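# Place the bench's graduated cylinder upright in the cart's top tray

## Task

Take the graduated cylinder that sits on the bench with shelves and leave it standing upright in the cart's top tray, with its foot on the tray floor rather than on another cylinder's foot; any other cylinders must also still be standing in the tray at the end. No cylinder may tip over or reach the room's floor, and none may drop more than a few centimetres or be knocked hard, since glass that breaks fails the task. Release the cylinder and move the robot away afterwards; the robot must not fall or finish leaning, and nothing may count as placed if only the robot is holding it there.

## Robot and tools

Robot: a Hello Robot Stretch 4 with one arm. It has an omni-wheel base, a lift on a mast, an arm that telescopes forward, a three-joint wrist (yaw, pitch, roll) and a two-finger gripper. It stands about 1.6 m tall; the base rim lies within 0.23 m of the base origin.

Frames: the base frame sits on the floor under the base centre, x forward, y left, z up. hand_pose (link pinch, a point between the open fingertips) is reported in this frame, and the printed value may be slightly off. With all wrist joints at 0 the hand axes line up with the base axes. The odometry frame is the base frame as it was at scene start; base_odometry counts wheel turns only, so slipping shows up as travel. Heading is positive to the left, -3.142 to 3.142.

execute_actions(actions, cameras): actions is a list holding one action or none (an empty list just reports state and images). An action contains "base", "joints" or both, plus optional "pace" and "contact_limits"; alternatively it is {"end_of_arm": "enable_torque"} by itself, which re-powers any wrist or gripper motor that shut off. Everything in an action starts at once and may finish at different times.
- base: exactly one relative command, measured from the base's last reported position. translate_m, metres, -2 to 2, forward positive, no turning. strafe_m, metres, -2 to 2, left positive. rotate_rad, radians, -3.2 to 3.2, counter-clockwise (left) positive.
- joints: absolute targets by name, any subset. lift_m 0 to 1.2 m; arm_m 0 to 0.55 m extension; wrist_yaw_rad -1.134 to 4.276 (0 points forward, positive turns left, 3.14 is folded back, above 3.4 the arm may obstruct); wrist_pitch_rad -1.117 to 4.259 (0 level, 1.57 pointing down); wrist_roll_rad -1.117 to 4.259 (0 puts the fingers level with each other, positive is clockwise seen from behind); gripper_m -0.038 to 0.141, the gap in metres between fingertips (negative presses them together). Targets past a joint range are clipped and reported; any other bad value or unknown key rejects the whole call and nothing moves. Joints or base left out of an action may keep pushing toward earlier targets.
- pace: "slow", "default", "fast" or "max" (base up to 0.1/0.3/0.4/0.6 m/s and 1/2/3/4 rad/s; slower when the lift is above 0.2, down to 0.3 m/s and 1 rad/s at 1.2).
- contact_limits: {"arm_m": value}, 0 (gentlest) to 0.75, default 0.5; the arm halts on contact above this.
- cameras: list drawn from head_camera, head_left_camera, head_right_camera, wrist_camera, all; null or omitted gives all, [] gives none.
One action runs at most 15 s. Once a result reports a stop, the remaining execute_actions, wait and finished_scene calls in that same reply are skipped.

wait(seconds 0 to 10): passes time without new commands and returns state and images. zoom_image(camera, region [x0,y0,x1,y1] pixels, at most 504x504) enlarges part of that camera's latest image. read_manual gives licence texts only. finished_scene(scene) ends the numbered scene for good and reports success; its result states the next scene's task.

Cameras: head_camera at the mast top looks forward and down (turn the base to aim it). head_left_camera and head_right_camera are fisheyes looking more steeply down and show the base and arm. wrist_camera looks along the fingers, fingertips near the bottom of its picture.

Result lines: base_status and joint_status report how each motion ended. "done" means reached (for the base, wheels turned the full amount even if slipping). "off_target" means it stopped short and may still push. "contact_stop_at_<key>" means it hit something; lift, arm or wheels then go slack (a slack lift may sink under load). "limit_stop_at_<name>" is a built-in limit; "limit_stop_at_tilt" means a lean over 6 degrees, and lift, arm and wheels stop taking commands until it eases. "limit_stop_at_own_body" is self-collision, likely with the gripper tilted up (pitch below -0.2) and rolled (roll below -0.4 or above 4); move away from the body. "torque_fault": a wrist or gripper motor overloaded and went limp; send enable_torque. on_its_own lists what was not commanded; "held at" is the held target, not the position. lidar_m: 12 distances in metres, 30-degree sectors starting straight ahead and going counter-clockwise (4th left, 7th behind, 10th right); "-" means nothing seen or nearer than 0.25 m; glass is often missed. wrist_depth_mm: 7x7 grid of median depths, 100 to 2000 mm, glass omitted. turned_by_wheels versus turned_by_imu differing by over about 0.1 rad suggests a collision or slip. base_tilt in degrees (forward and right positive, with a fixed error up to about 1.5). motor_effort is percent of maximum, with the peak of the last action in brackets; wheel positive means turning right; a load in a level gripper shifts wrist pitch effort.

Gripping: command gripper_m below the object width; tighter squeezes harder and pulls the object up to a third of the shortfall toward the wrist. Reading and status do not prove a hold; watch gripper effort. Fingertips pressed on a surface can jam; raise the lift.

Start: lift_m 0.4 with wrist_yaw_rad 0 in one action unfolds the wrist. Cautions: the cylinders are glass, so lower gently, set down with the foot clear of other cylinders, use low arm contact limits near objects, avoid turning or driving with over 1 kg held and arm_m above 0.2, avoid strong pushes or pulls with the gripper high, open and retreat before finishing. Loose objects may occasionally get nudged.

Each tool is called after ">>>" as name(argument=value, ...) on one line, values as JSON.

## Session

>>> execute_actions(actions=[])

Scene clock: 0.00 s.
base_odometry: x=+0.000 y=+0.000 heading=+0.000 (m, m, rad; odometry frame)
turned_by_wheels: +0.000 (rad since the last result)
turned_by_imu: +0.000 (rad since the last result)
base_tilt: forward=-0.4 right=+0.1 (deg)
lidar_m: 1.62 1.86 1.92 2.04 1.90 1.69 1.78 1.65 1.78 1.99 1.21 1.23
base_status: not commanded
joint_positions: lift_m=+0.129 arm_m=+0.002 wrist_yaw_rad=+3.143 wrist_pitch_rad=-0.004 wrist_roll_rad=+0.015 gripper_m=+0.057
joint_status: not commanded
motor_effort: lift_m=+18 arm_m=+0 wrist_yaw_rad=-1 wrist_pitch_rad=-7 wrist_roll_rad=-2 gripper_m=-2 wheel_0=+1 wheel_1=+0 wheel_2=+0 (%)
hand_pose: x=-0.1155 y=+0.0870 z=+0.3087 quat_wxyz=(-0.001, +0.002, +0.007, +1.000) (m; base frame)
wrist_depth_mm: 142 142 - - - 1983 1661 / - 141 - - - 1921 1708 / - 121 166 - - 1863 1708 / - 134 191 - - 1863 1661 / 138 149 1808 - - 1983 1661 / 1397 1537 1182 1464 216 1430 1336 / 904 946 798 842 798 866 866
pictures: head_camera, head_left_camera, head_right_camera, wrist_camera
Images, in order (width x height): head_camera 420x560, head_left_camera 420x672, head_right_camera 420x672, wrist_camera 616x392.

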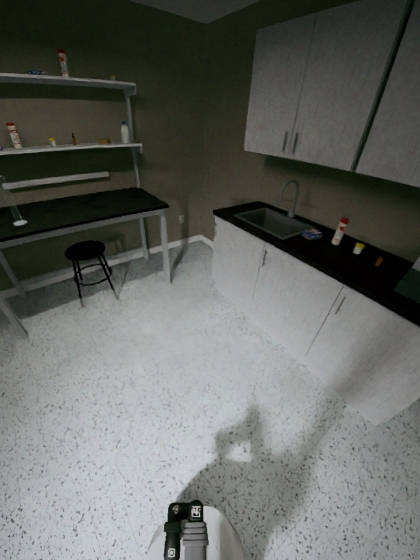

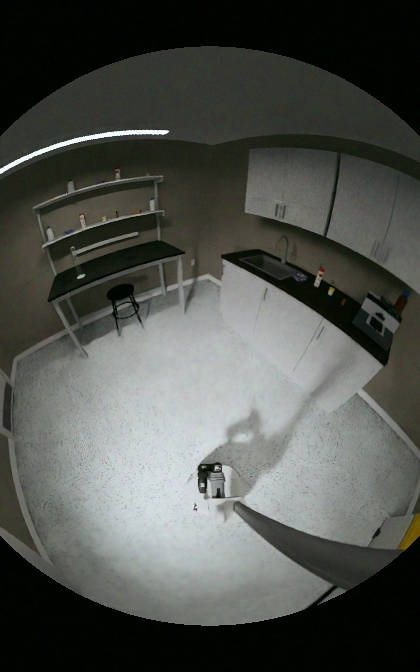

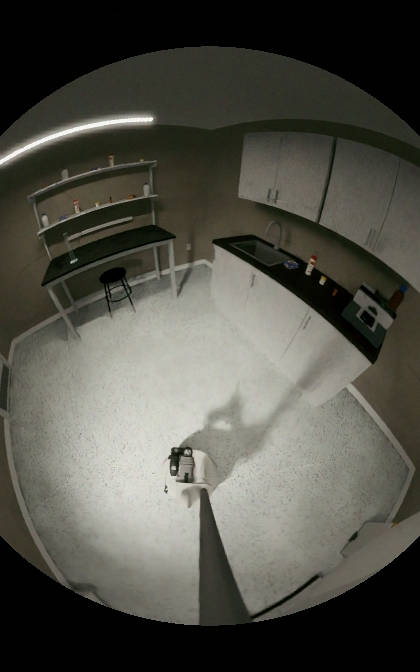

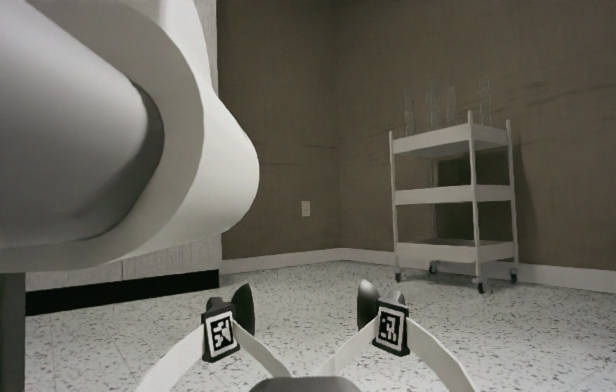

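>>> execute_actions(actions=[{"base":{"rotate_rad":0.75},"joints":{"lift_m":0.9,"wrist_yaw_rad":0,"gripper_m":0.12}}], cameras=["head_camera","wrist_camera"])

Scene clock: 6.27 s.
base_odometry: x=+0.000 y=+0.000 heading=+0.749 (m, m, rad; odometry frame)
turned_by_wheels: +0.749 (rad since the last result)
turned_by_imu: +0.742 (rad since the last result)
base_tilt: forward=-0.4 right=+0.1 (deg)
lidar_m: 1.86 2.40 1.92 1.91 1.69 1.66 1.64 1.89 1.24 1.20 1.32 1.87
base_status: done
joint_positions: lift_m=+0.900 arm_m=+0.002 wrist_yaw_rad=+0.000 wrist_pitch_rad=-0.004 wrist_roll_rad=+0.015 gripper_m=+0.120
joint_status: all done
motor_effort: lift_m=+20(20) arm_m=+0(0) wrist_yaw_rad=-1(7) wrist_pitch_rad=-9(9) wrist_roll_rad=-2(2) gripper_m=+0(2) wheel_0=-7(11) wheel_1=-3(10) wheel_2=-4(10) (%)
hand_pose: x=+0.4616 y=-0.0873 z=+1.0792 quat_wxyz=(+1.000, +0.007, -0.002, +0.000) (m; base frame)
wrist_depth_mm: - - - - - - - / - - - - - - - / - - - - - - - / - - - - - - - / - - - - 1921 1808 - / - - - - 1983 - - / - - - 154 - - -
pictures: head_camera, wrist_camera
Images, in order (width x height): head_camera 420x560, wrist_camera 616x392.

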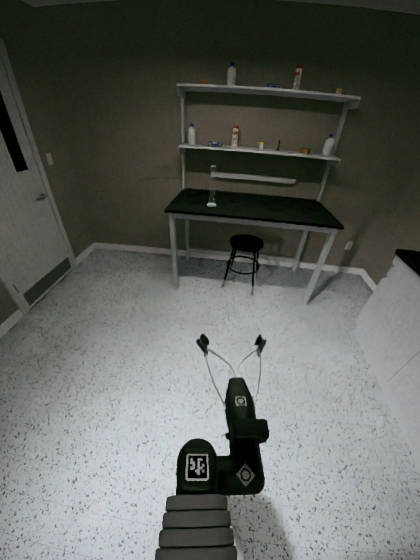

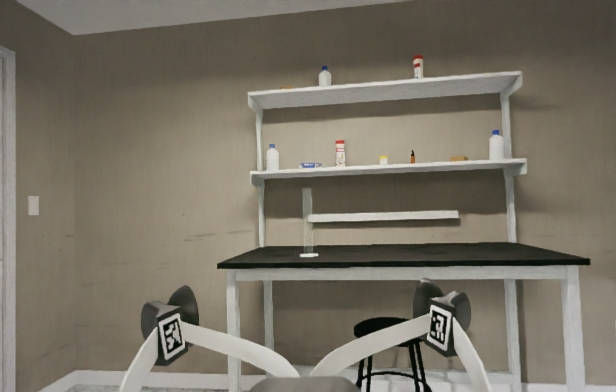

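>>> execute_actions(actions=[{"base":{"translate_m":1.0},"joints":{"arm_m":0.2,"lift_m":0.88}}], cameras=["head_camera","wrist_camera"])

Scene clock: 14.47 s.
base_odometry: x=+0.732 y=+0.681 heading=+0.750 (m, m, rad; odometry frame)
turned_by_wheels: +0.001 (rad since the last result)
turned_by_imu: +0.002 (rad since the last result)
base_tilt: forward=-0.3 right=+0.1 (deg)
lidar_m: 0.87 0.95 1.78 1.75 1.94 2.28 2.65 1.74 1.36 1.35 1.11 0.88
base_status: done
joint_positions: lift_m=+0.880 arm_m=+0.199 wrist_yaw_rad=+0.000 wrist_pitch_rad=-0.004 wrist_roll_rad=+0.015 gripper_m=+0.120
joint_status: all done
motor_effort: lift_m=+17(22) arm_m=+7(6) wrist_yaw_rad=-1(0) wrist_pitch_rad=-8(9) wrist_roll_rad=-2(2) gripper_m=+0(1) wheel_0=+7(11) wheel_1=+5(8) wheel_2=-2(13) (%)
hand_pose: x=+0.6582 y=-0.0874 z=+1.0595 quat_wxyz=(+1.000, +0.007, -0.002, +0.000) (m; base frame)
wrist_depth_mm: 1397 1308 1281 1229 1205 1160 1118 / 1397 1308 1255 1229 1182 1160 1025 / 1336 1308 1118 1205 1160 1138 1118 / 1397 1281 1255 1205 1182 1118 1098 / 1336 1281 1255 1205 1182 1138 1078 / 1336 1281 788 778 683 661 715 / 525 469 455 154 452 449 469
pictures: head_camera, wrist_camera
Images, in order (width x height): head_camera 420x560, wrist_camera 616x392.

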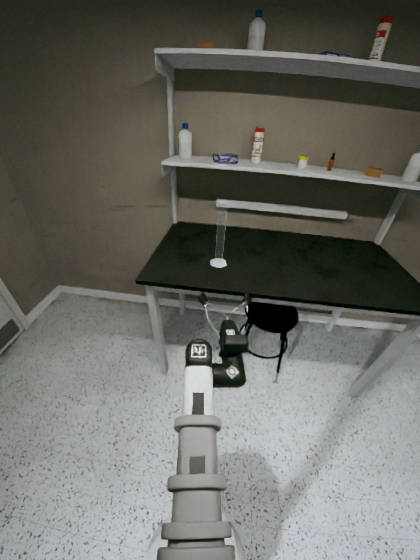

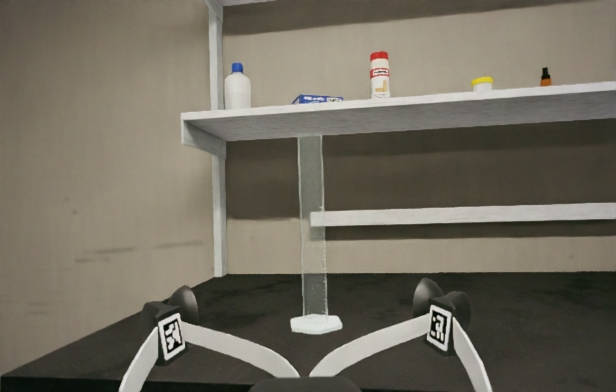

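>>> execute_actions(actions=[{"base":{"translate_m":0.05},"joints":{"arm_m":0.5,"lift_m":0.86},"pace":"slow"}], cameras=["wrist_camera"])

Scene clock: 21.47 s.
base_odometry: x=+0.768 y=+0.715 heading=+0.750 (m, m, rad; odometry frame)
turned_by_wheels: +0.001 (rad since the last result)
turned_by_imu: +0.000 (rad since the last result)
base_tilt: forward=-0.4 right=+0.2 (deg)
lidar_m: 0.81 0.91 1.75 1.76 1.90 2.26 2.69 1.73 1.38 1.35 1.05 0.81
base_status: done
joint_positions: lift_m=+0.860 arm_m=+0.499 wrist_yaw_rad=+0.000 wrist_pitch_rad=-0.004 wrist_roll_rad=+0.015 gripper_m=+0.120
joint_status: all done
motor_effort: lift_m=+15(17) arm_m=+7(7) wrist_yaw_rad=-1(1) wrist_pitch_rad=-8(7) wrist_roll_rad=-2(3) gripper_m=-1(2) wheel_0=+8(8) wheel_1=+6(8) wheel_2=-5(11) (%)
hand_pose: x=+0.9582 y=-0.0874 z=+1.0396 quat_wxyz=(+1.000, +0.007, -0.002, +0.000) (m; base frame)
wrist_depth_mm: 1008 946 715 609 585 554 559 / 991 732 741 768 788 798 798 / 976 960 891 866 854 820 809 / 960 946 891 891 831 831 788 / 960 917 878 866 842 820 798 / 946 904 715 699 615 603 640 / 469 404 394 154 407 399 421
pictures: wrist_camera
Images, in order (width x height): wrist_camera 616x392.

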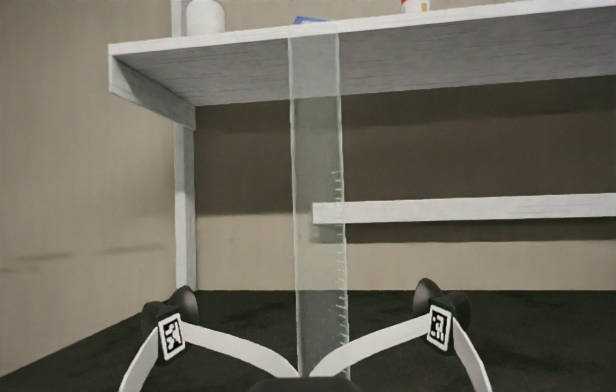

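>>> execute_actions(actions=[{"base":{"strafe_m":-0.014},"pace":"slow"}], cameras=[])

>>> execute_actions(actions=[{"base":{"translate_m":0.035},"joints":{"arm_m":0.545},"pace":"slow"}], cameras=["wrist_camera"])

Scene clock: 25.50 s.
base_odometry: x=+0.778 y=+0.705 heading=+0.751 (m, m, rad; odometry frame)
turned_by_wheels: +0.000 (rad since the last result)
turned_by_imu: +0.000 (rad since the last result)
base_tilt: forward=-0.4 right=+0.1 (deg)
lidar_m: 0.81 0.89 1.77 1.77 1.96 2.31 2.70 1.72 1.35 1.35 1.03 0.80
base_status: done
joint_positions: lift_m=+0.860 arm_m=+0.499 wrist_yaw_rad=+0.000 wrist_pitch_rad=-0.004 wrist_roll_rad=+0.015 gripper_m=+0.120
joint_status: not commanded
motor_effort: lift_m=+15(15) arm_m=+7(7) wrist_yaw_rad=-1(0) wrist_pitch_rad=-10(9) wrist_roll_rad=-2(3) gripper_m=+1(0) wheel_0=+8(14) wheel_1=-4(6) wheel_2=+0(3) (%)
hand_pose: x=+0.9582 y=-0.0874 z=+1.0396 quat_wxyz=(+1.000, +0.007, -0.002, +0.000) (m; base frame)
wrist_depth_mm: 991 931 732 603 580 554 559 / 976 683 750 759 778 798 788 / 976 946 904 878 866 831 809 / 976 946 904 878 831 820 788 / 976 931 891 866 831 820 788 / 946 904 647 699 615 597 640 / 473 402 394 154 407 397 421
pictures: none
No camera images: the call's "cameras" was empty. Leave "cameras" out to get every camera's image.

Scene clock: 27.13 s.
base_odometry: x=+0.803 y=+0.729 heading=+0.751 (m, m, rad; odometry frame)
turned_by_wheels: +0.000 (rad since the last result)
turned_by_imu: +0.000 (rad since the last result)
base_tilt: forward=-0.4 right=+0.1 (deg)
lidar_m: 0.78 0.86 1.73 1.76 1.95 2.28 2.74 1.73 1.36 1.36 1.00 0.77
base_status: done
joint_positions: lift_m=+0.860 arm_m=+0.544 wrist_yaw_rad=+0.000 wrist_pitch_rad=-0.004 wrist_roll_rad=+0.015 gripper_m=+0.120
joint_status: all done
motor_effort: lift_m=+15(15) arm_m=+7(7) wrist_yaw_rad=+0(1) wrist_pitch_rad=-8(8) wrist_roll_rad=-1(2) gripper_m=+1(2) wheel_0=+8(13) wheel_1=+4(6) wheel_2=-7(8) (%)
hand_pose: x=+1.0032 y=-0.0874 z=+1.0396 quat_wxyz=(+1.000, +0.007, -0.002, +0.000) (m; base frame)
wrist_depth_mm: 891 554 521 530 539 554 559 / 904 683 759 768 759 750 723 / 891 842 831 798 768 750 732 / 878 842 820 788 768 741 676 / 878 842 820 788 768 741 723 / 866 842 707 691 609 591 647 / 466 402 397 154 410 397 424
pictures: wrist_camera
Images, in order (width x height): wrist_camera 616x392.

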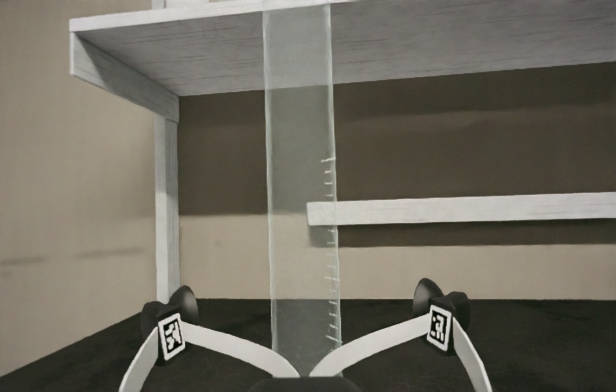

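Width matches the earlier grasp (~67).

>>> execute_actions(actions=[{"joints":{"gripper_m":0.0}}], cameras=["wrist_camera"])

>>> execute_actions(actions=[{"joints":{"lift_m":0.9},"pace":"slow"}], cameras=["wrist_camera"])

Scene clock: 32.27 s.
base_odometry: x=+0.803 y=+0.729 heading=+0.751 (m, m, rad; odometry frame)
turned_by_wheels: +0.000 (rad since the last result)
turned_by_imu: -0.001 (rad since the last result)
base_tilt: forward=-0.5 right=+0.1 (deg)
lidar_m: 0.79 0.86 1.76 1.76 1.96 2.26 2.73 1.71 1.37 1.36 0.97 0.80
base_status: not commanded
joint_positions: lift_m=+0.860 arm_m=+0.544 wrist_yaw_rad=+0.000 wrist_pitch_rad=-0.004 wrist_roll_rad=+0.015 gripper_m=+0.001
joint_status: all done
motor_effort: lift_m=+15(15) arm_m=+7(7) wrist_yaw_rad=+0(1) wrist_pitch_rad=-9(9) wrist_roll_rad=-2(2) gripper_m=-19(21) wheel_0=+9(8) wheel_1=+4(4) wheel_2=-7(7) (%)
hand_pose: x=+1.0032 y=-0.0874 z=+1.0396 quat_wxyz=(+1.000, +0.007, -0.002, +0.000) (m; base frame)
wrist_depth_mm: 891 554 525 535 544 554 559 / 878 683 750 768 768 741 732 / 891 854 820 798 768 741 732 / 866 831 809 778 759 741 676 / 866 854 809 788 768 741 715 / 854 842 654 621 609 661 647 / 466 402 184 439 384 375 421
pictures: wrist_camera
Images, in order (width x height): wrist_camera 616x392.

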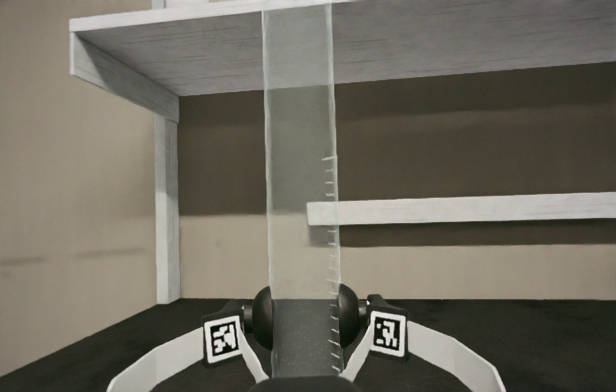

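Scene clock: 33.43 s.
base_odometry: x=+0.803 y=+0.729 heading=+0.751 (m, m, rad; odometry frame)
turned_by_wheels: +0.000 (rad since the last result)
turned_by_imu: +0.000 (rad since the last result)
base_tilt: forward=-0.4 right=+0.1 (deg)
lidar_m: 0.78 0.87 1.76 1.76 1.94 2.28 2.73 1.74 1.37 1.35 0.99 0.80
base_status: not commanded
joint_positions: lift_m=+0.900 arm_m=+0.544 wrist_yaw_rad=+0.000 wrist_pitch_rad=-0.001 wrist_roll_rad=+0.015 gripper_m=+0.001
joint_status: all done
motor_effort: lift_m=+21(23) arm_m=+7(7) wrist_yaw_rad=-1(0) wrist_pitch_rad=-16(16) wrist_roll_rad=-2(2) gripper_m=-20(22) wheel_0=+8(8) wheel_1=+4(4) wheel_2=-7(7) (%)
hand_pose: x=+1.0032 y=-0.0874 z=+1.0784 quat_wxyz=(+1.000, +0.007, -0.001, +0.000) (m; base frame)
wrist_depth_mm: 891 842 634 521 492 473 484 / 904 591 654 661 683 699 707 / 878 854 831 788 768 750 707 / 891 842 820 798 768 732 723 / 866 842 809 788 768 732 715 / 866 854 778 741 715 723 715 / 866 517 184 535 459 452 504
pictures: wrist_camera
Images, in order (width x height): wrist_camera 616x392.

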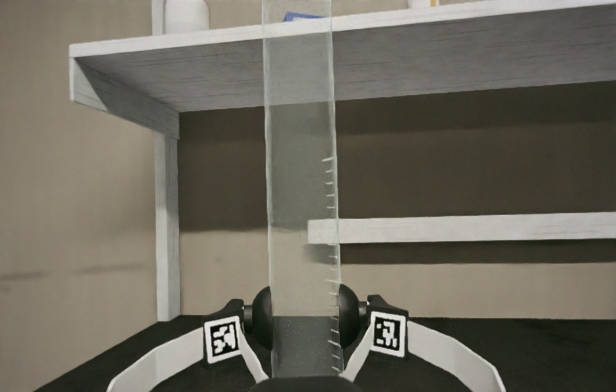

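>>> execute_actions(actions=[{"base":{"translate_m":-0.6},"joints":{"arm_m":0.05},"pace":"slow"}], cameras=[])

>>> execute_actions(actions=[{"base":{"rotate_rad":2.3},"joints":{"wrist_yaw_rad":-0.9},"pace":"slow"}])

Scene clock: 46.07 s.
base_odometry: x=+0.364 y=+0.320 heading=+0.750 (m, m, rad; odometry frame)
turned_by_wheels: -0.001 (rad since the last result)
turned_by_imu: -0.004 (rad since the last result)
base_tilt: forward=-0.4 right=+0.1 (deg)
lidar_m: 0.46 2.29 1.87 1.84 1.91 2.18 2.14 2.42 1.29 1.27 1.39 1.40
base_status: done
joint_positions: lift_m=+0.900 arm_m=+0.051 wrist_yaw_rad=+0.000 wrist_pitch_rad=-0.001 wrist_roll_rad=+0.015 gripper_m=+0.001
joint_status: all done
motor_effort: lift_m=+21(21) arm_m=-7(7) wrist_yaw_rad=+0(1) wrist_pitch_rad=-16(16) wrist_roll_rad=-2(1) gripper_m=-22(20) wheel_0=-7(9) wheel_1=-6(9) wheel_2=+5(10) (%)
hand_pose: x=+0.5106 y=-0.0874 z=+1.0783 quat_wxyz=(+1.000, +0.007, -0.001, +0.000) (m; base frame)
wrist_depth_mm: - - - 1921 1921 1618 1756 / - - 1983 1921 1863 1808 1708 / - - 1921 1863 1808 1756 1661 / - - 1983 1808 1808 1756 1708 / - - 1983 1863 1808 1708 1618 / - 1921 1118 1118 1042 1060 1025 / - 1921 184 1863 1229 1255 1708
pictures: none
No camera images: the call's "cameras" was empty. Leave "cameras" out to get every camera's image.

Scene clock: 49.63 s.
base_odometry: x=+0.364 y=+0.320 heading=+3.049 (m, m, rad; odometry frame)
turned_by_wheels: +2.299 (rad since the last result)
turned_by_imu: +2.279 (rad since the last result)
base_tilt: forward=-0.3 right=+0.2 (deg)
lidar_m: 1.90 2.13 2.18 1.42 1.25 1.25 1.53 1.36 1.40 2.01 0.41 0.37
base_status: done
joint_positions: lift_m=+0.900 arm_m=+0.051 wrist_yaw_rad=-0.900 wrist_pitch_rad=-0.001 wrist_roll_rad=+0.015 gripper_m=+0.001
joint_status: all done
motor_effort: lift_m=+21(21) arm_m=-7(7) wrist_yaw_rad=-2(7) wrist_pitch_rad=-19(15) wrist_roll_rad=-2(3) gripper_m=-21(20) wheel_0=-9(10) wheel_1=-5(8) wheel_2=-5(9) (%)
hand_pose: x=+0.3330 y=-0.2803 z=+1.0783 quat_wxyz=(+0.900, +0.006, -0.004, -0.435) (m; base frame)
wrist_depth_mm: 1618 1661 1618 1708 1708 1661 1756 / 1618 1661 1618 1661 1708 1708 1708 / 1618 1661 1661 1661 1661 1708 1708 / 1618 1618 1708 1618 1661 1708 1708 / 1708 1618 1618 1618 1708 1661 1708 / 1618 1618 1618 1661 1661 1661 1661 / 1576 1618 183 1576 1618 1576 1708
pictures: head_camera, head_left_camera, head_right_camera, wrist_camera
Images, in order (width x height): head_camera 420x560, head_left_camera 420x672, head_right_camera 420x672, wrist_camera 616x392.

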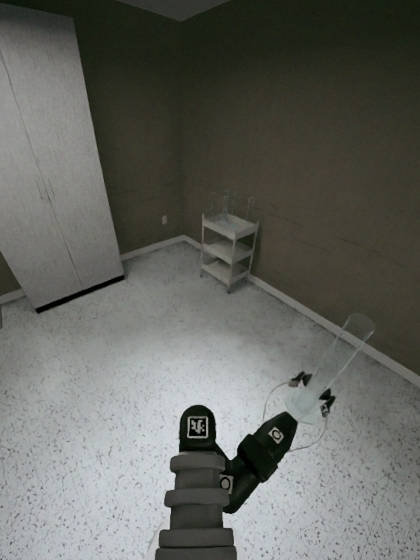

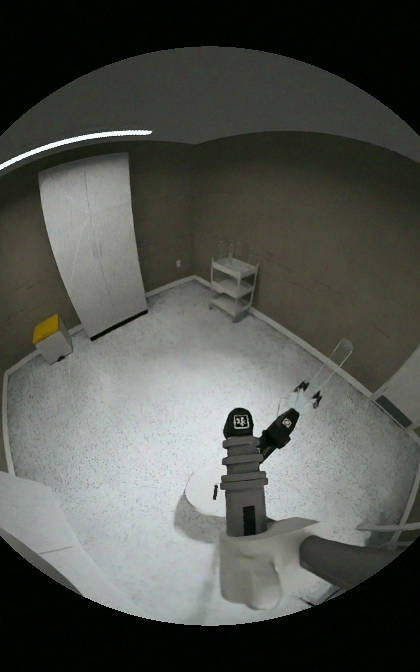

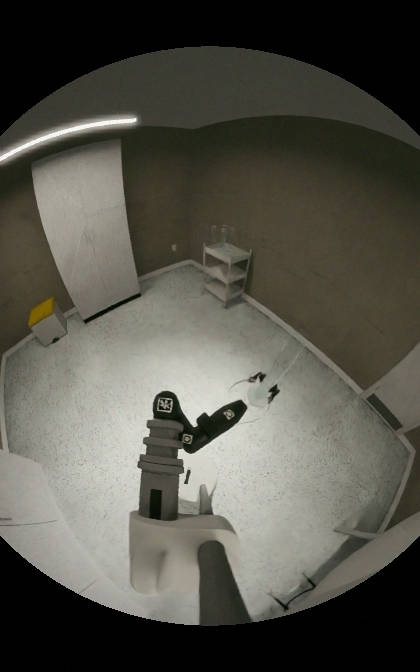

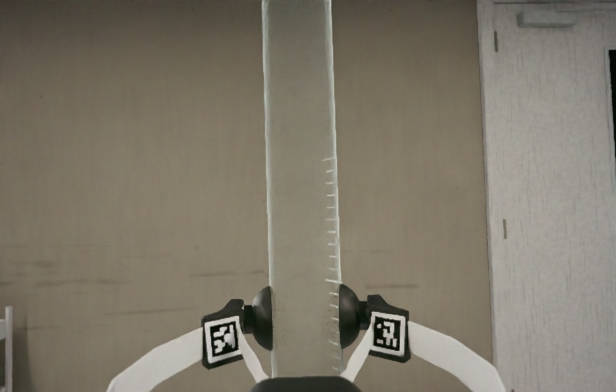

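>>> execute_actions(actions=[{"base":{"translate_m":1.0},"pace":"default"}], cameras=[])

>>> execute_actions(actions=[{"base":{"rotate_rad":-0.8},"pace":"slow"}], cameras=["head_camera"])

Scene clock: 60.80 s.
base_odometry: x=-0.631 y=+0.411 heading=+3.050 (m, m, rad; odometry frame)
turned_by_wheels: +0.001 (rad since the last result)
turned_by_imu: +0.002 (rad since the last result)
base_tilt: forward=-0.4 right=+0.1 (deg)
lidar_m: 1.00 1.37 1.36 1.83 1.90 1.91 2.39 2.18 2.13 1.35 0.43 0.38
base_status: done
joint_positions: lift_m=+0.900 arm_m=+0.051 wrist_yaw_rad=-0.900 wrist_pitch_rad=-0.001 wrist_roll_rad=+0.015 gripper_m=+0.001
joint_status: not commanded
motor_effort: lift_m=+21(21) arm_m=-7(6) wrist_yaw_rad=-1(2) wrist_pitch_rad=-15(16) wrist_roll_rad=-2(2) gripper_m=-20(20) wheel_0=+7(9) wheel_1=+4(9) wheel_2=-2(15) (%)
hand_pose: x=+0.3329 y=-0.2803 z=+1.0783 quat_wxyz=(+0.900, +0.006, -0.004, -0.435) (m; base frame)
wrist_depth_mm: 1008 1025 1025 1042 1025 1060 1060 / 1008 1025 1025 1025 1042 1042 1042 / 1025 1025 1008 1025 1042 1042 1060 / 1008 1008 1008 1008 1042 1025 1042 / 1008 976 991 1025 1008 1025 1025 / 976 1008 1008 1008 1008 1042 1025 / 976 991 184 991 991 1025 1025
pictures: none
No camera images: the call's "cameras" was empty. Leave "cameras" out to get every camera's image.

Scene clock: 62.87 s.
base_odometry: x=-0.631 y=+0.411 heading=+2.251 (m, m, rad; odometry frame)
turned_by_wheels: -0.799 (rad since the last result)
turned_by_imu: -0.792 (rad since the last result)
base_tilt: forward=-0.4 right=+0.1 (deg)
lidar_m: 1.20 0.91 1.22 1.37 1.48 2.61 1.93 2.05 2.21 2.17 0.44 0.38
base_status: done
joint_positions: lift_m=+0.900 arm_m=+0.051 wrist_yaw_rad=-0.900 wrist_pitch_rad=-0.001 wrist_roll_rad=+0.015 gripper_m=+0.001
joint_status: not commanded
motor_effort: lift_m=+21(21) arm_m=-7(7) wrist_yaw_rad=-1(1) wrist_pitch_rad=-16(18) wrist_roll_rad=-2(2) gripper_m=-19(19) wheel_0=+6(9) wheel_1=+5(6) wheel_2=+5(9) (%)
hand_pose: x=+0.3329 y=-0.2803 z=+1.0783 quat_wxyz=(+0.900, +0.006, -0.004, -0.435) (m; base frame)
wrist_depth_mm: 878 1025 1229 1537 - - - / 878 1025 1255 1576 - - - / 866 1008 1229 1537 - - - / 866 1025 1182 1499 - - - / 854 991 1229 1499 1983 - - / 866 991 1098 1430 1708 - - / 842 917 184 1464 1708 - -
pictures: head_camera
Images, in order (width x height): head_camera 420x560.

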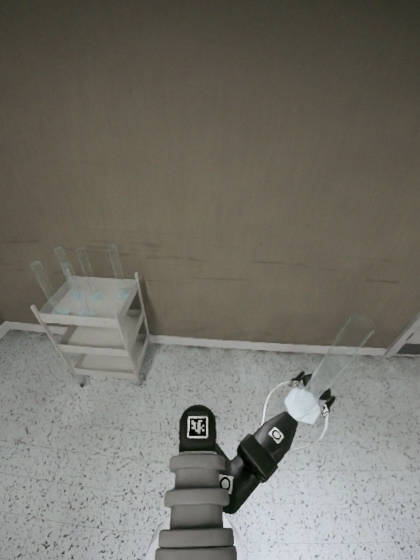

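>>> execute_actions(actions=[{"base":{"rotate_rad":-0.08},"pace":"slow"}], cameras=[])

>>> execute_actions(actions=[{"base":{"strafe_m":0.65}}], cameras=["head_camera"])

>>> zoom_image(camera="head_camera", region=[100,200,320,420])

Scene clock: 68.63 s.
base_odometry: x=-0.631 y=+0.411 heading=+2.172 (m, m, rad; odometry frame)
turned_by_wheels: -0.079 (rad since the last result)
turned_by_imu: -0.079 (rad since the last result)
base_tilt: forward=-0.4 right=+0.1 (deg)
lidar_m: 1.22 0.93 1.13 1.38 1.40 2.03 1.92 2.01 2.26 2.17 0.42 0.39
base_status: done
joint_positions: lift_m=+0.900 arm_m=+0.051 wrist_yaw_rad=-0.900 wrist_pitch_rad=-0.001 wrist_roll_rad=+0.015 gripper_m=+0.001
joint_status: not commanded
motor_effort: lift_m=+21(21) arm_m=-6(7) wrist_yaw_rad=+0(1) wrist_pitch_rad=-16(18) wrist_roll_rad=-3(2) gripper_m=-22(21) wheel_0=+6(10) wheel_1=+4(9) wheel_2=+5(9) (%)
hand_pose: x=+0.3329 y=-0.2803 z=+1.0783 quat_wxyz=(+0.900, +0.006, -0.004, -0.435) (m; base frame)
wrist_depth_mm: 904 1078 1336 1756 - - - / 891 1078 1336 1708 - - - / 891 1060 1281 1661 - - - / 891 1060 1281 1661 - - - / 878 1042 1281 1618 - - - / 866 1042 1160 1537 1983 - - / 878 946 184 1576 1921 - -
pictures: none
No camera images: the call's "cameras" was empty. Leave "cameras" out to get every camera's image.

Scene clock: 72.13 s.
base_odometry: x=-1.167 y=+0.044 heading=+2.172 (m, m, rad; odometry frame)
turned_by_wheels: +0.000 (rad since the last result)
turned_by_imu: -0.001 (rad since the last result)
base_tilt: forward=-0.4 right=+0.1 (deg)
lidar_m: 0.78 0.82 1.24 0.72 0.75 1.01 2.55 2.07 2.74 2.80 0.43 0.38
base_status: done
joint_positions: lift_m=+0.900 arm_m=+0.051 wrist_yaw_rad=-0.900 wrist_pitch_rad=-0.001 wrist_roll_rad=+0.015 gripper_m=+0.001
joint_status: not commanded
motor_effort: lift_m=+20(21) arm_m=-7(7) wrist_yaw_rad=+0(0) wrist_pitch_rad=-17(15) wrist_roll_rad=-1(1) gripper_m=-22(23) wheel_0=-6(15) wheel_1=+3(11) wheel_2=+0(4) (%)
hand_pose: x=+0.3329 y=-0.2803 z=+1.0784 quat_wxyz=(+0.900, +0.006, -0.004, -0.435) (m; base frame)
wrist_depth_mm: 891 1078 1336 1808 - - - / 891 1060 1336 1708 - - - / 891 1060 1308 1661 - - - / 878 1042 1308 1661 - - - / 878 1042 1281 1661 - - - / 866 1042 1160 1576 1983 - - / 854 960 183 1576 1921 - -
pictures: head_camera
Images, in order (width x height): head_camera 420x560.

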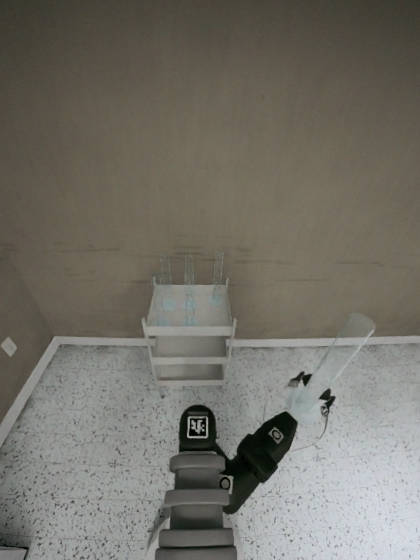

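Region (100, 200, 320, 420) of head_camera's 420x560 image, scaled by 2.291, with more detail than that image has.

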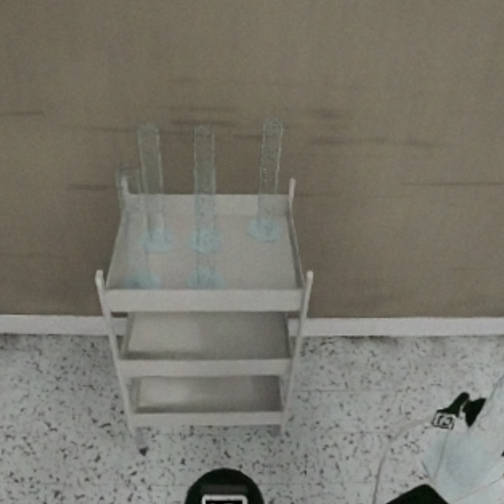

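>>> execute_actions(actions=[{"joints":{"wrist_yaw_rad":0},"pace":"slow"}], cameras=["wrist_camera"])

>>> execute_actions(actions=[{"joints":{"arm_m":0.25},"pace":"slow"}], cameras=["wrist_camera","head_camera"])

Scene clock: 79.03 s.
base_odometry: x=-1.167 y=+0.044 heading=+2.172 (m, m, rad; odometry frame)
turned_by_wheels: +0.000 (rad since the last result)
turned_by_imu: -0.001 (rad since the last result)
base_tilt: forward=-0.4 right=+0.1 (deg)
lidar_m: 0.46 0.80 1.22 0.71 0.75 1.04 2.55 2.06 2.75 2.82 1.72 1.27
base_status: not commanded
joint_positions: lift_m=+0.900 arm_m=+0.051 wrist_yaw_rad=+0.000 wrist_pitch_rad=-0.001 wrist_roll_rad=+0.015 gripper_m=+0.001
joint_status: all done
motor_effort: lift_m=+20(20) arm_m=-6(7) wrist_yaw_rad=+0(7) wrist_pitch_rad=-16(16) wrist_roll_rad=-1(3) gripper_m=-21(20) wheel_0=-6(6) wheel_1=+3(3) wheel_2=+0(0) (%)
hand_pose: x=+0.5105 y=-0.0875 z=+1.0784 quat_wxyz=(+1.000, +0.007, -0.001, +0.000) (m; base frame)
wrist_depth_mm: 946 946 946 960 946 946 960 / 946 946 946 931 931 960 960 / 946 960 931 931 931 946 931 / 931 931 917 946 946 960 946 / 931 931 946 904 960 917 946 / 931 946 931 917 931 931 931 / 931 917 183 917 931 917 931
pictures: wrist_camera
Images, in order (width x height): wrist_camera 616x392.

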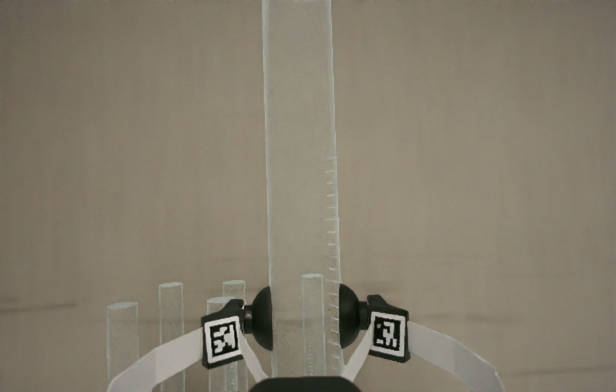

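Scene clock: 82.33 s.
base_odometry: x=-1.167 y=+0.044 heading=+2.172 (m, m, rad; odometry frame)
turned_by_wheels: +0.000 (rad since the last result)
turned_by_imu: -0.001 (rad since the last result)
base_tilt: forward=-0.4 right=+0.0 (deg)
lidar_m: 0.71 0.81 1.23 0.72 0.76 1.03 2.56 2.02 2.74 2.82 1.75 1.25
base_status: not commanded
joint_positions: lift_m=+0.900 arm_m=+0.249 wrist_yaw_rad=+0.000 wrist_pitch_rad=-0.001 wrist_roll_rad=+0.015 gripper_m=+0.001
joint_status: all done
motor_effort: lift_m=+20(20) arm_m=+7(5) wrist_yaw_rad=-1(0) wrist_pitch_rad=-15(18) wrist_roll_rad=-2(2) gripper_m=-21(21) wheel_0=-6(6) wheel_1=+3(3) wheel_2=+0(0) (%)
hand_pose: x=+0.7082 y=-0.0874 z=+1.0784 quat_wxyz=(+1.000, +0.007, -0.001, +0.000) (m; base frame)
wrist_depth_mm: 750 741 750 741 750 759 750 / 741 750 741 759 741 750 741 / 741 750 741 741 732 741 741 / 732 741 741 732 741 741 741 / 723 732 741 741 741 741 741 / 732 723 723 723 723 741 732 / 723 723 185 723 723 732 741
pictures: head_camera, wrist_camera
Images, in order (width x height): head_camera 420x560, wrist_camera 616x392.

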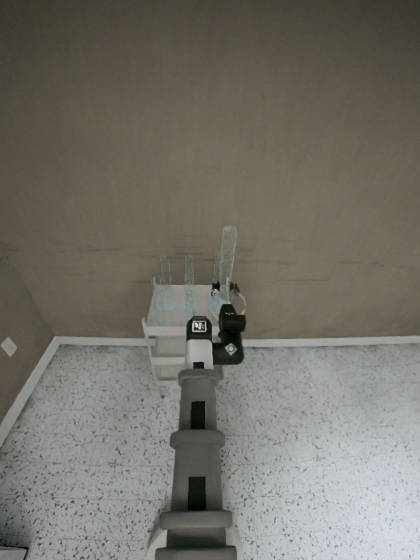

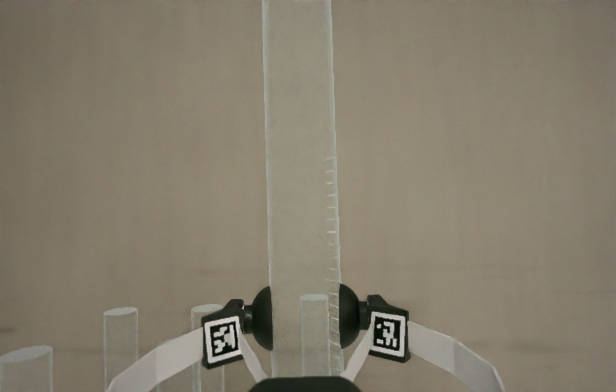

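>>> execute_actions(actions=[{"base":{"strafe_m":-0.02},"joints":{"arm_m":0.405},"pace":"slow"}], cameras=[])

>>> execute_actions(actions=[{"joints":{"lift_m":0.70},"pace":"slow"}], cameras=["wrist_camera","head_camera"])

>>> zoom_image(camera="head_camera", region=[130,230,290,390])

Scene clock: 91.73 s.
base_odometry: x=-1.151 y=+0.055 heading=+2.172 (m, m, rad; odometry frame)
turned_by_wheels: +0.000 (rad since the last result)
turned_by_imu: -0.001 (rad since the last result)
base_tilt: forward=-0.3 right=+0.1 (deg)
lidar_m: 0.79 0.83 1.25 0.74 0.77 1.07 2.55 2.07 2.76 2.81 1.74 1.25
base_status: done
joint_positions: lift_m=+0.900 arm_m=+0.404 wrist_yaw_rad=+0.000 wrist_pitch_rad=-0.001 wrist_roll_rad=+0.015 gripper_m=+0.001
joint_status: all done
motor_effort: lift_m=+20(20) arm_m=+7(9) wrist_yaw_rad=+0(0) wrist_pitch_rad=-17(18) wrist_roll_rad=-3(2) gripper_m=-21(19) wheel_0=+8(12) wheel_1=-5(8) wheel_2=+0(1) (%)
hand_pose: x=+0.8632 y=-0.0874 z=+1.0784 quat_wxyz=(+1.000, +0.007, -0.001, +0.000) (m; base frame)
wrist_depth_mm: 591 597 591 597 597 597 591 / 591 591 585 591 591 591 591 / 585 585 580 591 591 591 585 / 580 585 580 591 591 585 585 / 580 580 580 580 580 585 585 / 574 574 574 580 585 585 585 / 574 574 184 574 574 585 580
pictures: none
No camera images: the call's "cameras" was empty. Leave "cameras" out to get every camera's image.

Scene clock: 94.10 s.
base_odometry: x=-1.151 y=+0.055 heading=+2.172 (m, m, rad; odometry frame)
turned_by_wheels: +0.000 (rad since the last result)
turned_by_imu: +0.000 (rad since the last result)
base_tilt: forward=-0.3 right=+0.1 (deg)
lidar_m: 0.79 0.82 1.26 0.72 0.78 1.06 2.55 2.03 2.75 2.81 1.74 1.28
base_status: not commanded
joint_positions: lift_m=+0.700 arm_m=+0.404 wrist_yaw_rad=+0.000 wrist_pitch_rad=-0.001 wrist_roll_rad=+0.015 gripper_m=+0.001
joint_status: all done
motor_effort: lift_m=+15(16) arm_m=+7(7) wrist_yaw_rad=-1(1) wrist_pitch_rad=-17(15) wrist_roll_rad=-2(2) gripper_m=-22(21) wheel_0=+8(8) wheel_1=-5(5) wheel_2=+0(0) (%)
hand_pose: x=+0.8632 y=-0.0874 z=+0.8788 quat_wxyz=(+1.000, +0.007, -0.001, +0.000) (m; base frame)
wrist_depth_mm: 591 591 597 597 597 591 597 / 597 591 585 597 597 597 591 / 585 585 585 597 585 591 591 / 580 574 580 580 585 580 591 / 580 580 580 585 580 580 585 / 580 574 574 580 574 574 585 / 574 484 184 488 488 574 580
pictures: head_camera, wrist_camera
Images, in order (width x height): head_camera 420x560, wrist_camera 616x392.

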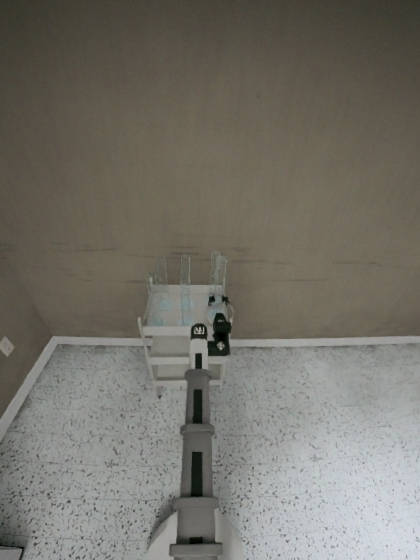

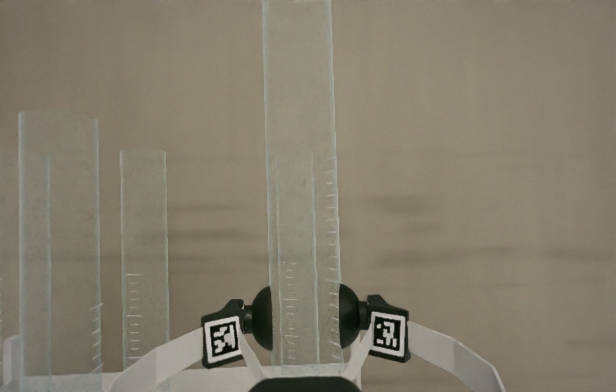

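Region (130, 230, 290, 390) of head_camera's 420x560 image, scaled by 3.150, with more detail than that image has.

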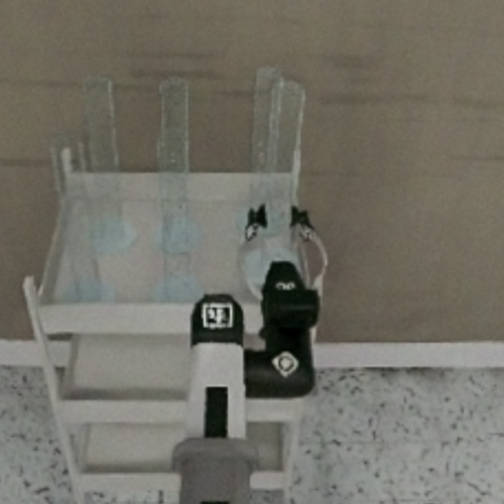

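>>> execute_actions(actions=[{"base":{"strafe_m":0.01},"joints":{"lift_m":0.63},"pace":"slow"}], cameras=["wrist_camera","head_camera"])

>>> zoom_image(camera="head_camera", region=[130,230,290,390])

Scene clock: 102.43 s.
base_odometry: x=-1.159 y=+0.049 heading=+2.172 (m, m, rad; odometry frame)
turned_by_wheels: +0.000 (rad since the last result)
turned_by_imu: -0.001 (rad since the last result)
base_tilt: forward=-0.3 right=+0.1 (deg)
lidar_m: 0.80 0.82 1.25 0.73 0.76 1.07 2.55 2.06 2.74 2.82 1.76 1.27
base_status: done
joint_positions: lift_m=+0.630 arm_m=+0.404 wrist_yaw_rad=+0.000 wrist_pitch_rad=-0.001 wrist_roll_rad=+0.015 gripper_m=+0.001
joint_status: all done
motor_effort: lift_m=+15(18) arm_m=+7(7) wrist_yaw_rad=+0(0) wrist_pitch_rad=-17(15) wrist_roll_rad=-2(3) gripper_m=-20(22) wheel_0=-6(9) wheel_1=+4(7) wheel_2=+0(1) (%)
hand_pose: x=+0.8632 y=-0.0874 z=+0.8088 quat_wxyz=(+1.000, +0.007, -0.001, +0.000) (m; base frame)
wrist_depth_mm: 597 591 591 597 597 597 597 / 585 591 591 591 591 597 591 / 585 585 585 591 597 591 585 / 580 580 574 580 585 591 585 / 574 580 580 580 580 580 585 / 574 574 492 488 488 580 580 / 473 469 184 484 332 574 574
pictures: head_camera, wrist_camera
Images, in order (width x height): head_camera 420x560, wrist_camera 616x392.

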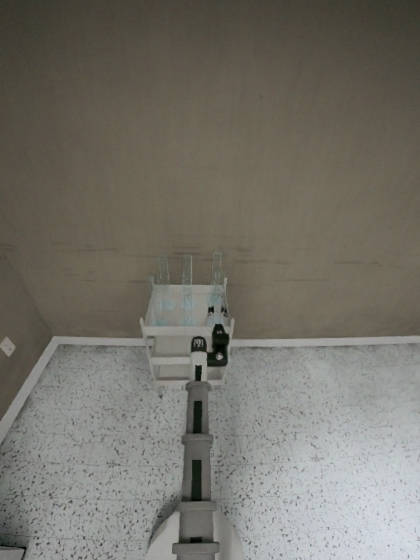

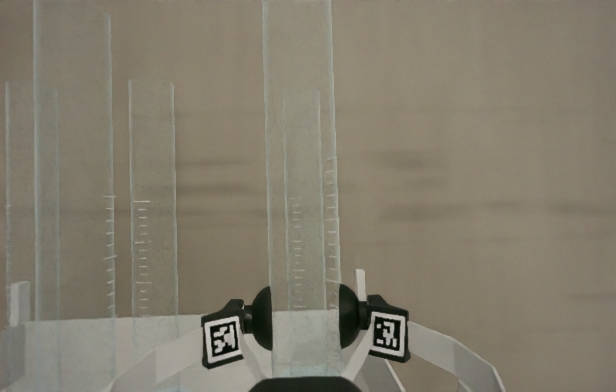

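Region (130, 230, 290, 390) of head_camera's 420x560 image, scaled by 3.150, with more detail than that image has.

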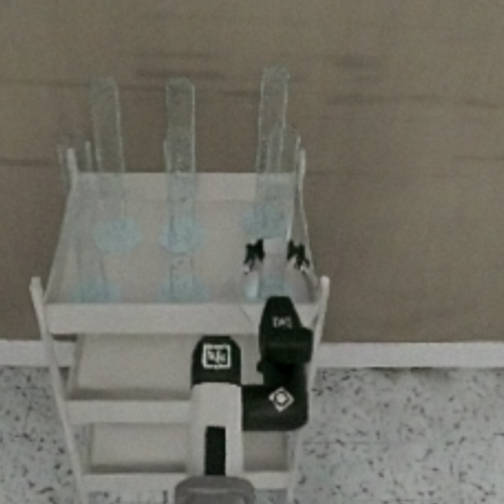

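>>> execute_actions(actions=[{"joints":{"lift_m":0.614},"pace":"slow"}], cameras=["wrist_camera"])

>>> execute_actions(actions=[{"joints":{"lift_m":0.604},"pace":"slow"}], cameras=["wrist_camera"])

Scene clock: 107.23 s.
base_odometry: x=-1.159 y=+0.049 heading=+2.172 (m, m, rad; odometry frame)
turned_by_wheels: +0.000 (rad since the last result)
turned_by_imu: -0.001 (rad since the last result)
base_tilt: forward=-0.4 right=+0.1 (deg)
lidar_m: 0.78 0.81 1.25 0.73 0.77 1.06 2.55 2.07 2.76 2.79 1.72 1.26
base_status: not commanded
joint_positions: lift_m=+0.614 arm_m=+0.404 wrist_yaw_rad=+0.000 wrist_pitch_rad=-0.001 wrist_roll_rad=+0.015 gripper_m=+0.001
joint_status: all done
motor_effort: lift_m=+16(16) arm_m=+7(7) wrist_yaw_rad=+0(0) wrist_pitch_rad=-19(15) wrist_roll_rad=-3(3) gripper_m=-20(21) wheel_0=-6(5) wheel_1=+4(4) wheel_2=+0(0) (%)
hand_pose: x=+0.8632 y=-0.0874 z=+0.7928 quat_wxyz=(+1.000, +0.007, -0.001, +0.000) (m; base frame)
wrist_depth_mm: 591 591 591 591 591 591 597 / 585 591 585 591 591 591 591 / 580 585 591 585 585 591 591 / 580 580 580 580 585 591 597 / 580 580 580 580 585 580 585 / 488 480 488 492 488 580 580 / 469 436 184 433 287 178 580
pictures: wrist_camera
Images, in order (width x height): wrist_camera 616x392.

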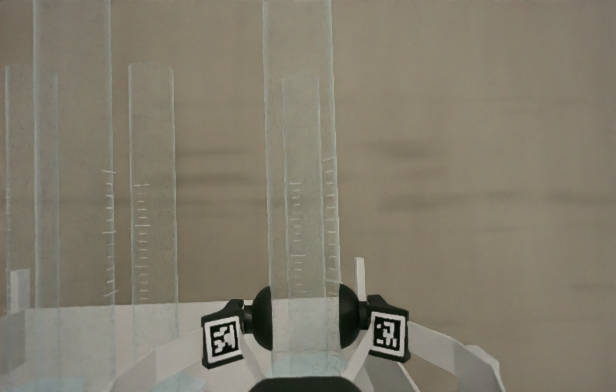

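Scene clock: 107.97 s.
base_odometry: x=-1.159 y=+0.049 heading=+2.172 (m, m, rad; odometry frame)
turned_by_wheels: +0.000 (rad since the last result)
turned_by_imu: +0.000 (rad since the last result)
base_tilt: forward=-0.4 right=+0.1 (deg)
lidar_m: 0.79 0.82 1.24 0.72 0.75 1.06 2.55 2.06 2.76 2.80 1.73 1.25
base_status: not commanded
joint_positions: lift_m=+0.604 arm_m=+0.404 wrist_yaw_rad=+0.000 wrist_pitch_rad=-0.009 wrist_roll_rad=+0.015 gripper_m=+0.001
joint_status: all done
motor_effort: lift_m=+13(17) arm_m=+7(7) wrist_yaw_rad=+0(0) wrist_pitch_rad=+5(17) wrist_roll_rad=-2(3) gripper_m=-21(21) wheel_0=-6(5) wheel_1=+4(4) wheel_2=+0(0) (%)
hand_pose: x=+0.8632 y=-0.0874 z=+0.7851 quat_wxyz=(+1.000, +0.007, -0.004, +0.000) (m; base frame)
wrist_depth_mm: 591 603 597 597 597 603 603 / 591 591 597 603 603 591 597 / 591 597 585 597 585 591 597 / 585 585 585 597 585 591 585 / 580 580 580 580 585 585 585 / 484 484 488 492 484 580 580 / 469 407 184 427 287 159 574
pictures: wrist_camera
Images, in order (width x height): wrist_camera 616x392.

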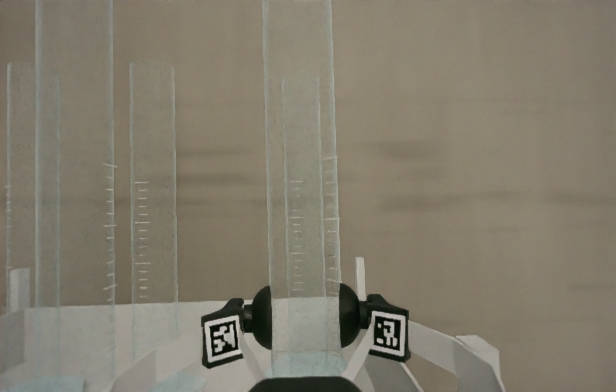

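>>> execute_actions(actions=[{"joints":{"lift_m":0.609,"gripper_m":0.055},"pace":"slow"}], cameras=["wrist_camera"])

>>> execute_actions(actions=[{"joints":{"lift_m":0.67},"pace":"slow"}], cameras=["wrist_camera"])

Scene clock: 116.57 s.
base_odometry: x=-1.159 y=+0.049 heading=+2.172 (m, m, rad; odometry frame)
turned_by_wheels: +0.000 (rad since the last result)
turned_by_imu: -0.001 (rad since the last result)
base_tilt: forward=-0.4 right=+0.2 (deg)
lidar_m: 0.79 0.82 1.23 0.73 0.77 1.04 2.53 2.05 2.75 2.82 1.74 1.27
base_status: not commanded
joint_positions: lift_m=+0.609 arm_m=+0.404 wrist_yaw_rad=+0.000 wrist_pitch_rad=-0.004 wrist_roll_rad=+0.015 gripper_m=+0.055
joint_status: all done
motor_effort: lift_m=+20(20) arm_m=+7(7) wrist_yaw_rad=+0(0) wrist_pitch_rad=-9(9) wrist_roll_rad=-1(2) gripper_m=-3(18) wheel_0=-6(5) wheel_1=+4(4) wheel_2=+0(0) (%)
hand_pose: x=+0.8632 y=-0.0875 z=+0.7880 quat_wxyz=(+1.000, +0.007, -0.002, +0.000) (m; base frame)
wrist_depth_mm: 591 591 591 597 591 603 597 / 585 580 591 591 591 597 591 / 580 585 580 585 591 585 591 / 580 585 580 585 585 585 585 / 574 580 585 585 580 591 585 / 480 484 488 488 216 574 580 / 466 430 384 402 330 163 585
pictures: wrist_camera
Images, in order (width x height): wrist_camera 616x392.

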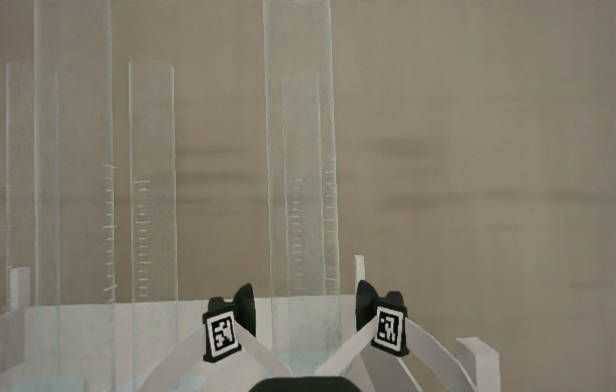

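Scene clock: 117.97 s.
base_odometry: x=-1.159 y=+0.049 heading=+2.172 (m, m, rad; odometry frame)
turned_by_wheels: +0.000 (rad since the last result)
turned_by_imu: +0.000 (rad since the last result)
base_tilt: forward=-0.3 right=+0.1 (deg)
lidar_m: 0.78 0.81 1.27 0.73 0.75 1.03 2.53 2.05 2.75 2.81 1.73 1.24
base_status: not commanded
joint_positions: lift_m=+0.670 arm_m=+0.404 wrist_yaw_rad=+0.000 wrist_pitch_rad=-0.004 wrist_roll_rad=+0.015 gripper_m=+0.055
joint_status: all done
motor_effort: lift_m=+20(19) arm_m=+7(7) wrist_yaw_rad=+0(0) wrist_pitch_rad=-9(10) wrist_roll_rad=-2(3) gripper_m=-4(3) wheel_0=-6(6) wheel_1=+4(4) wheel_2=+0(0) (%)
hand_pose: x=+0.8632 y=-0.0875 z=+0.8491 quat_wxyz=(+1.000, +0.007, -0.002, +0.000) (m; base frame)
wrist_depth_mm: 591 597 591 603 597 597 603 / 591 591 591 597 591 597 585 / 585 580 585 585 591 591 591 / 580 580 580 591 585 585 591 / 574 585 580 580 580 585 580 / 574 580 574 574 216 580 574 / 480 480 488 488 574 580 580
pictures: wrist_camera
Images, in order (width x height): wrist_camera 616x392.

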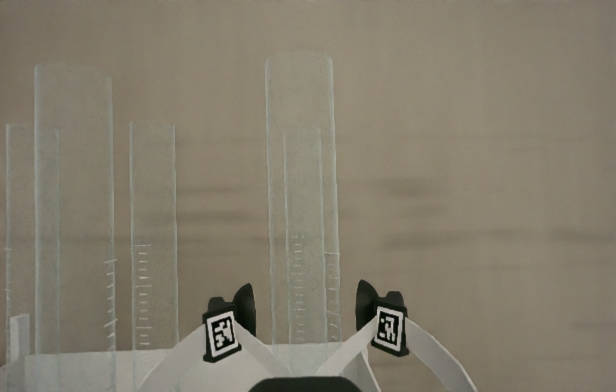

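>>> execute_actions(actions=[{"joints":{"arm_m":0.15},"pace":"slow"}], cameras=["wrist_camera","head_camera"])

>>> zoom_image(camera="head_camera", region=[130,230,290,390])

Scene clock: 124.83 s.
base_odometry: x=-1.159 y=+0.049 heading=+2.172 (m, m, rad; odometry frame)
turned_by_wheels: +0.000 (rad since the last result)
turned_by_imu: -0.001 (rad since the last result)
base_tilt: forward=-0.4 right=+0.2 (deg)
lidar_m: 0.79 0.82 1.26 0.72 0.78 1.06 2.53 2.07 2.75 2.81 1.74 1.27
base_status: not commanded
joint_positions: lift_m=+0.670 arm_m=+0.151 wrist_yaw_rad=+0.000 wrist_pitch_rad=-0.004 wrist_roll_rad=+0.015 gripper_m=+0.055
joint_status: all done
motor_effort: lift_m=+20(20) arm_m=-7(7) wrist_yaw_rad=-1(1) wrist_pitch_rad=-9(10) wrist_roll_rad=-1(2) gripper_m=-3(2) wheel_0=-6(5) wheel_1=+4(4) wheel_2=+0(0) (%)
hand_pose: x=+0.6106 y=-0.0874 z=+0.8491 quat_wxyz=(+1.000, +0.007, -0.002, +0.000) (m; base frame)
wrist_depth_mm: 842 866 854 854 866 854 842 / 854 842 866 842 842 842 854 / 854 831 842 854 842 842 831 / 842 842 842 842 842 842 842 / 831 831 820 842 831 820 842 / 820 732 732 750 216 842 842 / 535 603 413 418 418 820 820
pictures: head_camera, wrist_camera
Images, in order (width x height): head_camera 420x560, wrist_camera 616x392.

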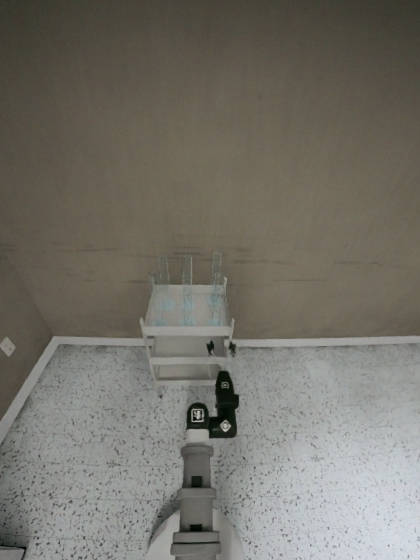

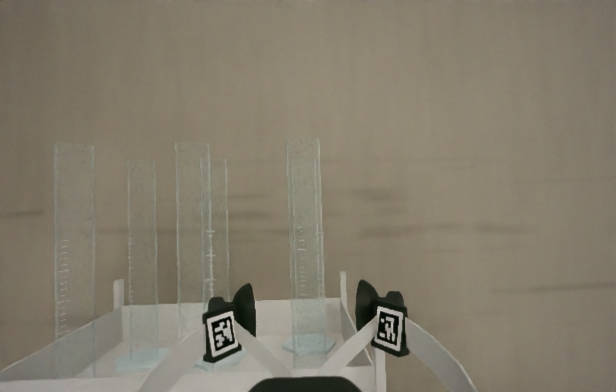

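Region (130, 230, 290, 390) of head_camera's 420x560 image, scaled by 3.150, with more detail than that image has.

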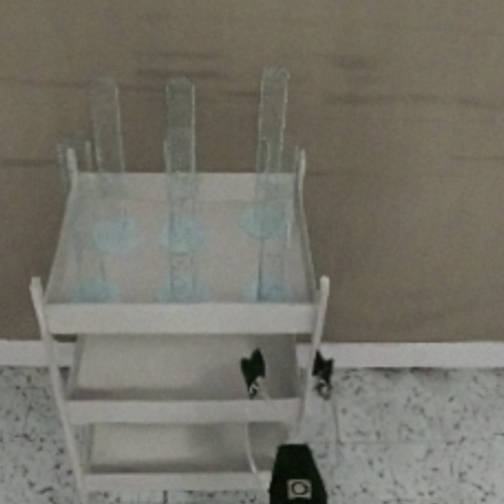

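>>> finished_scene(scene=2)

The scene is finished: the task was done.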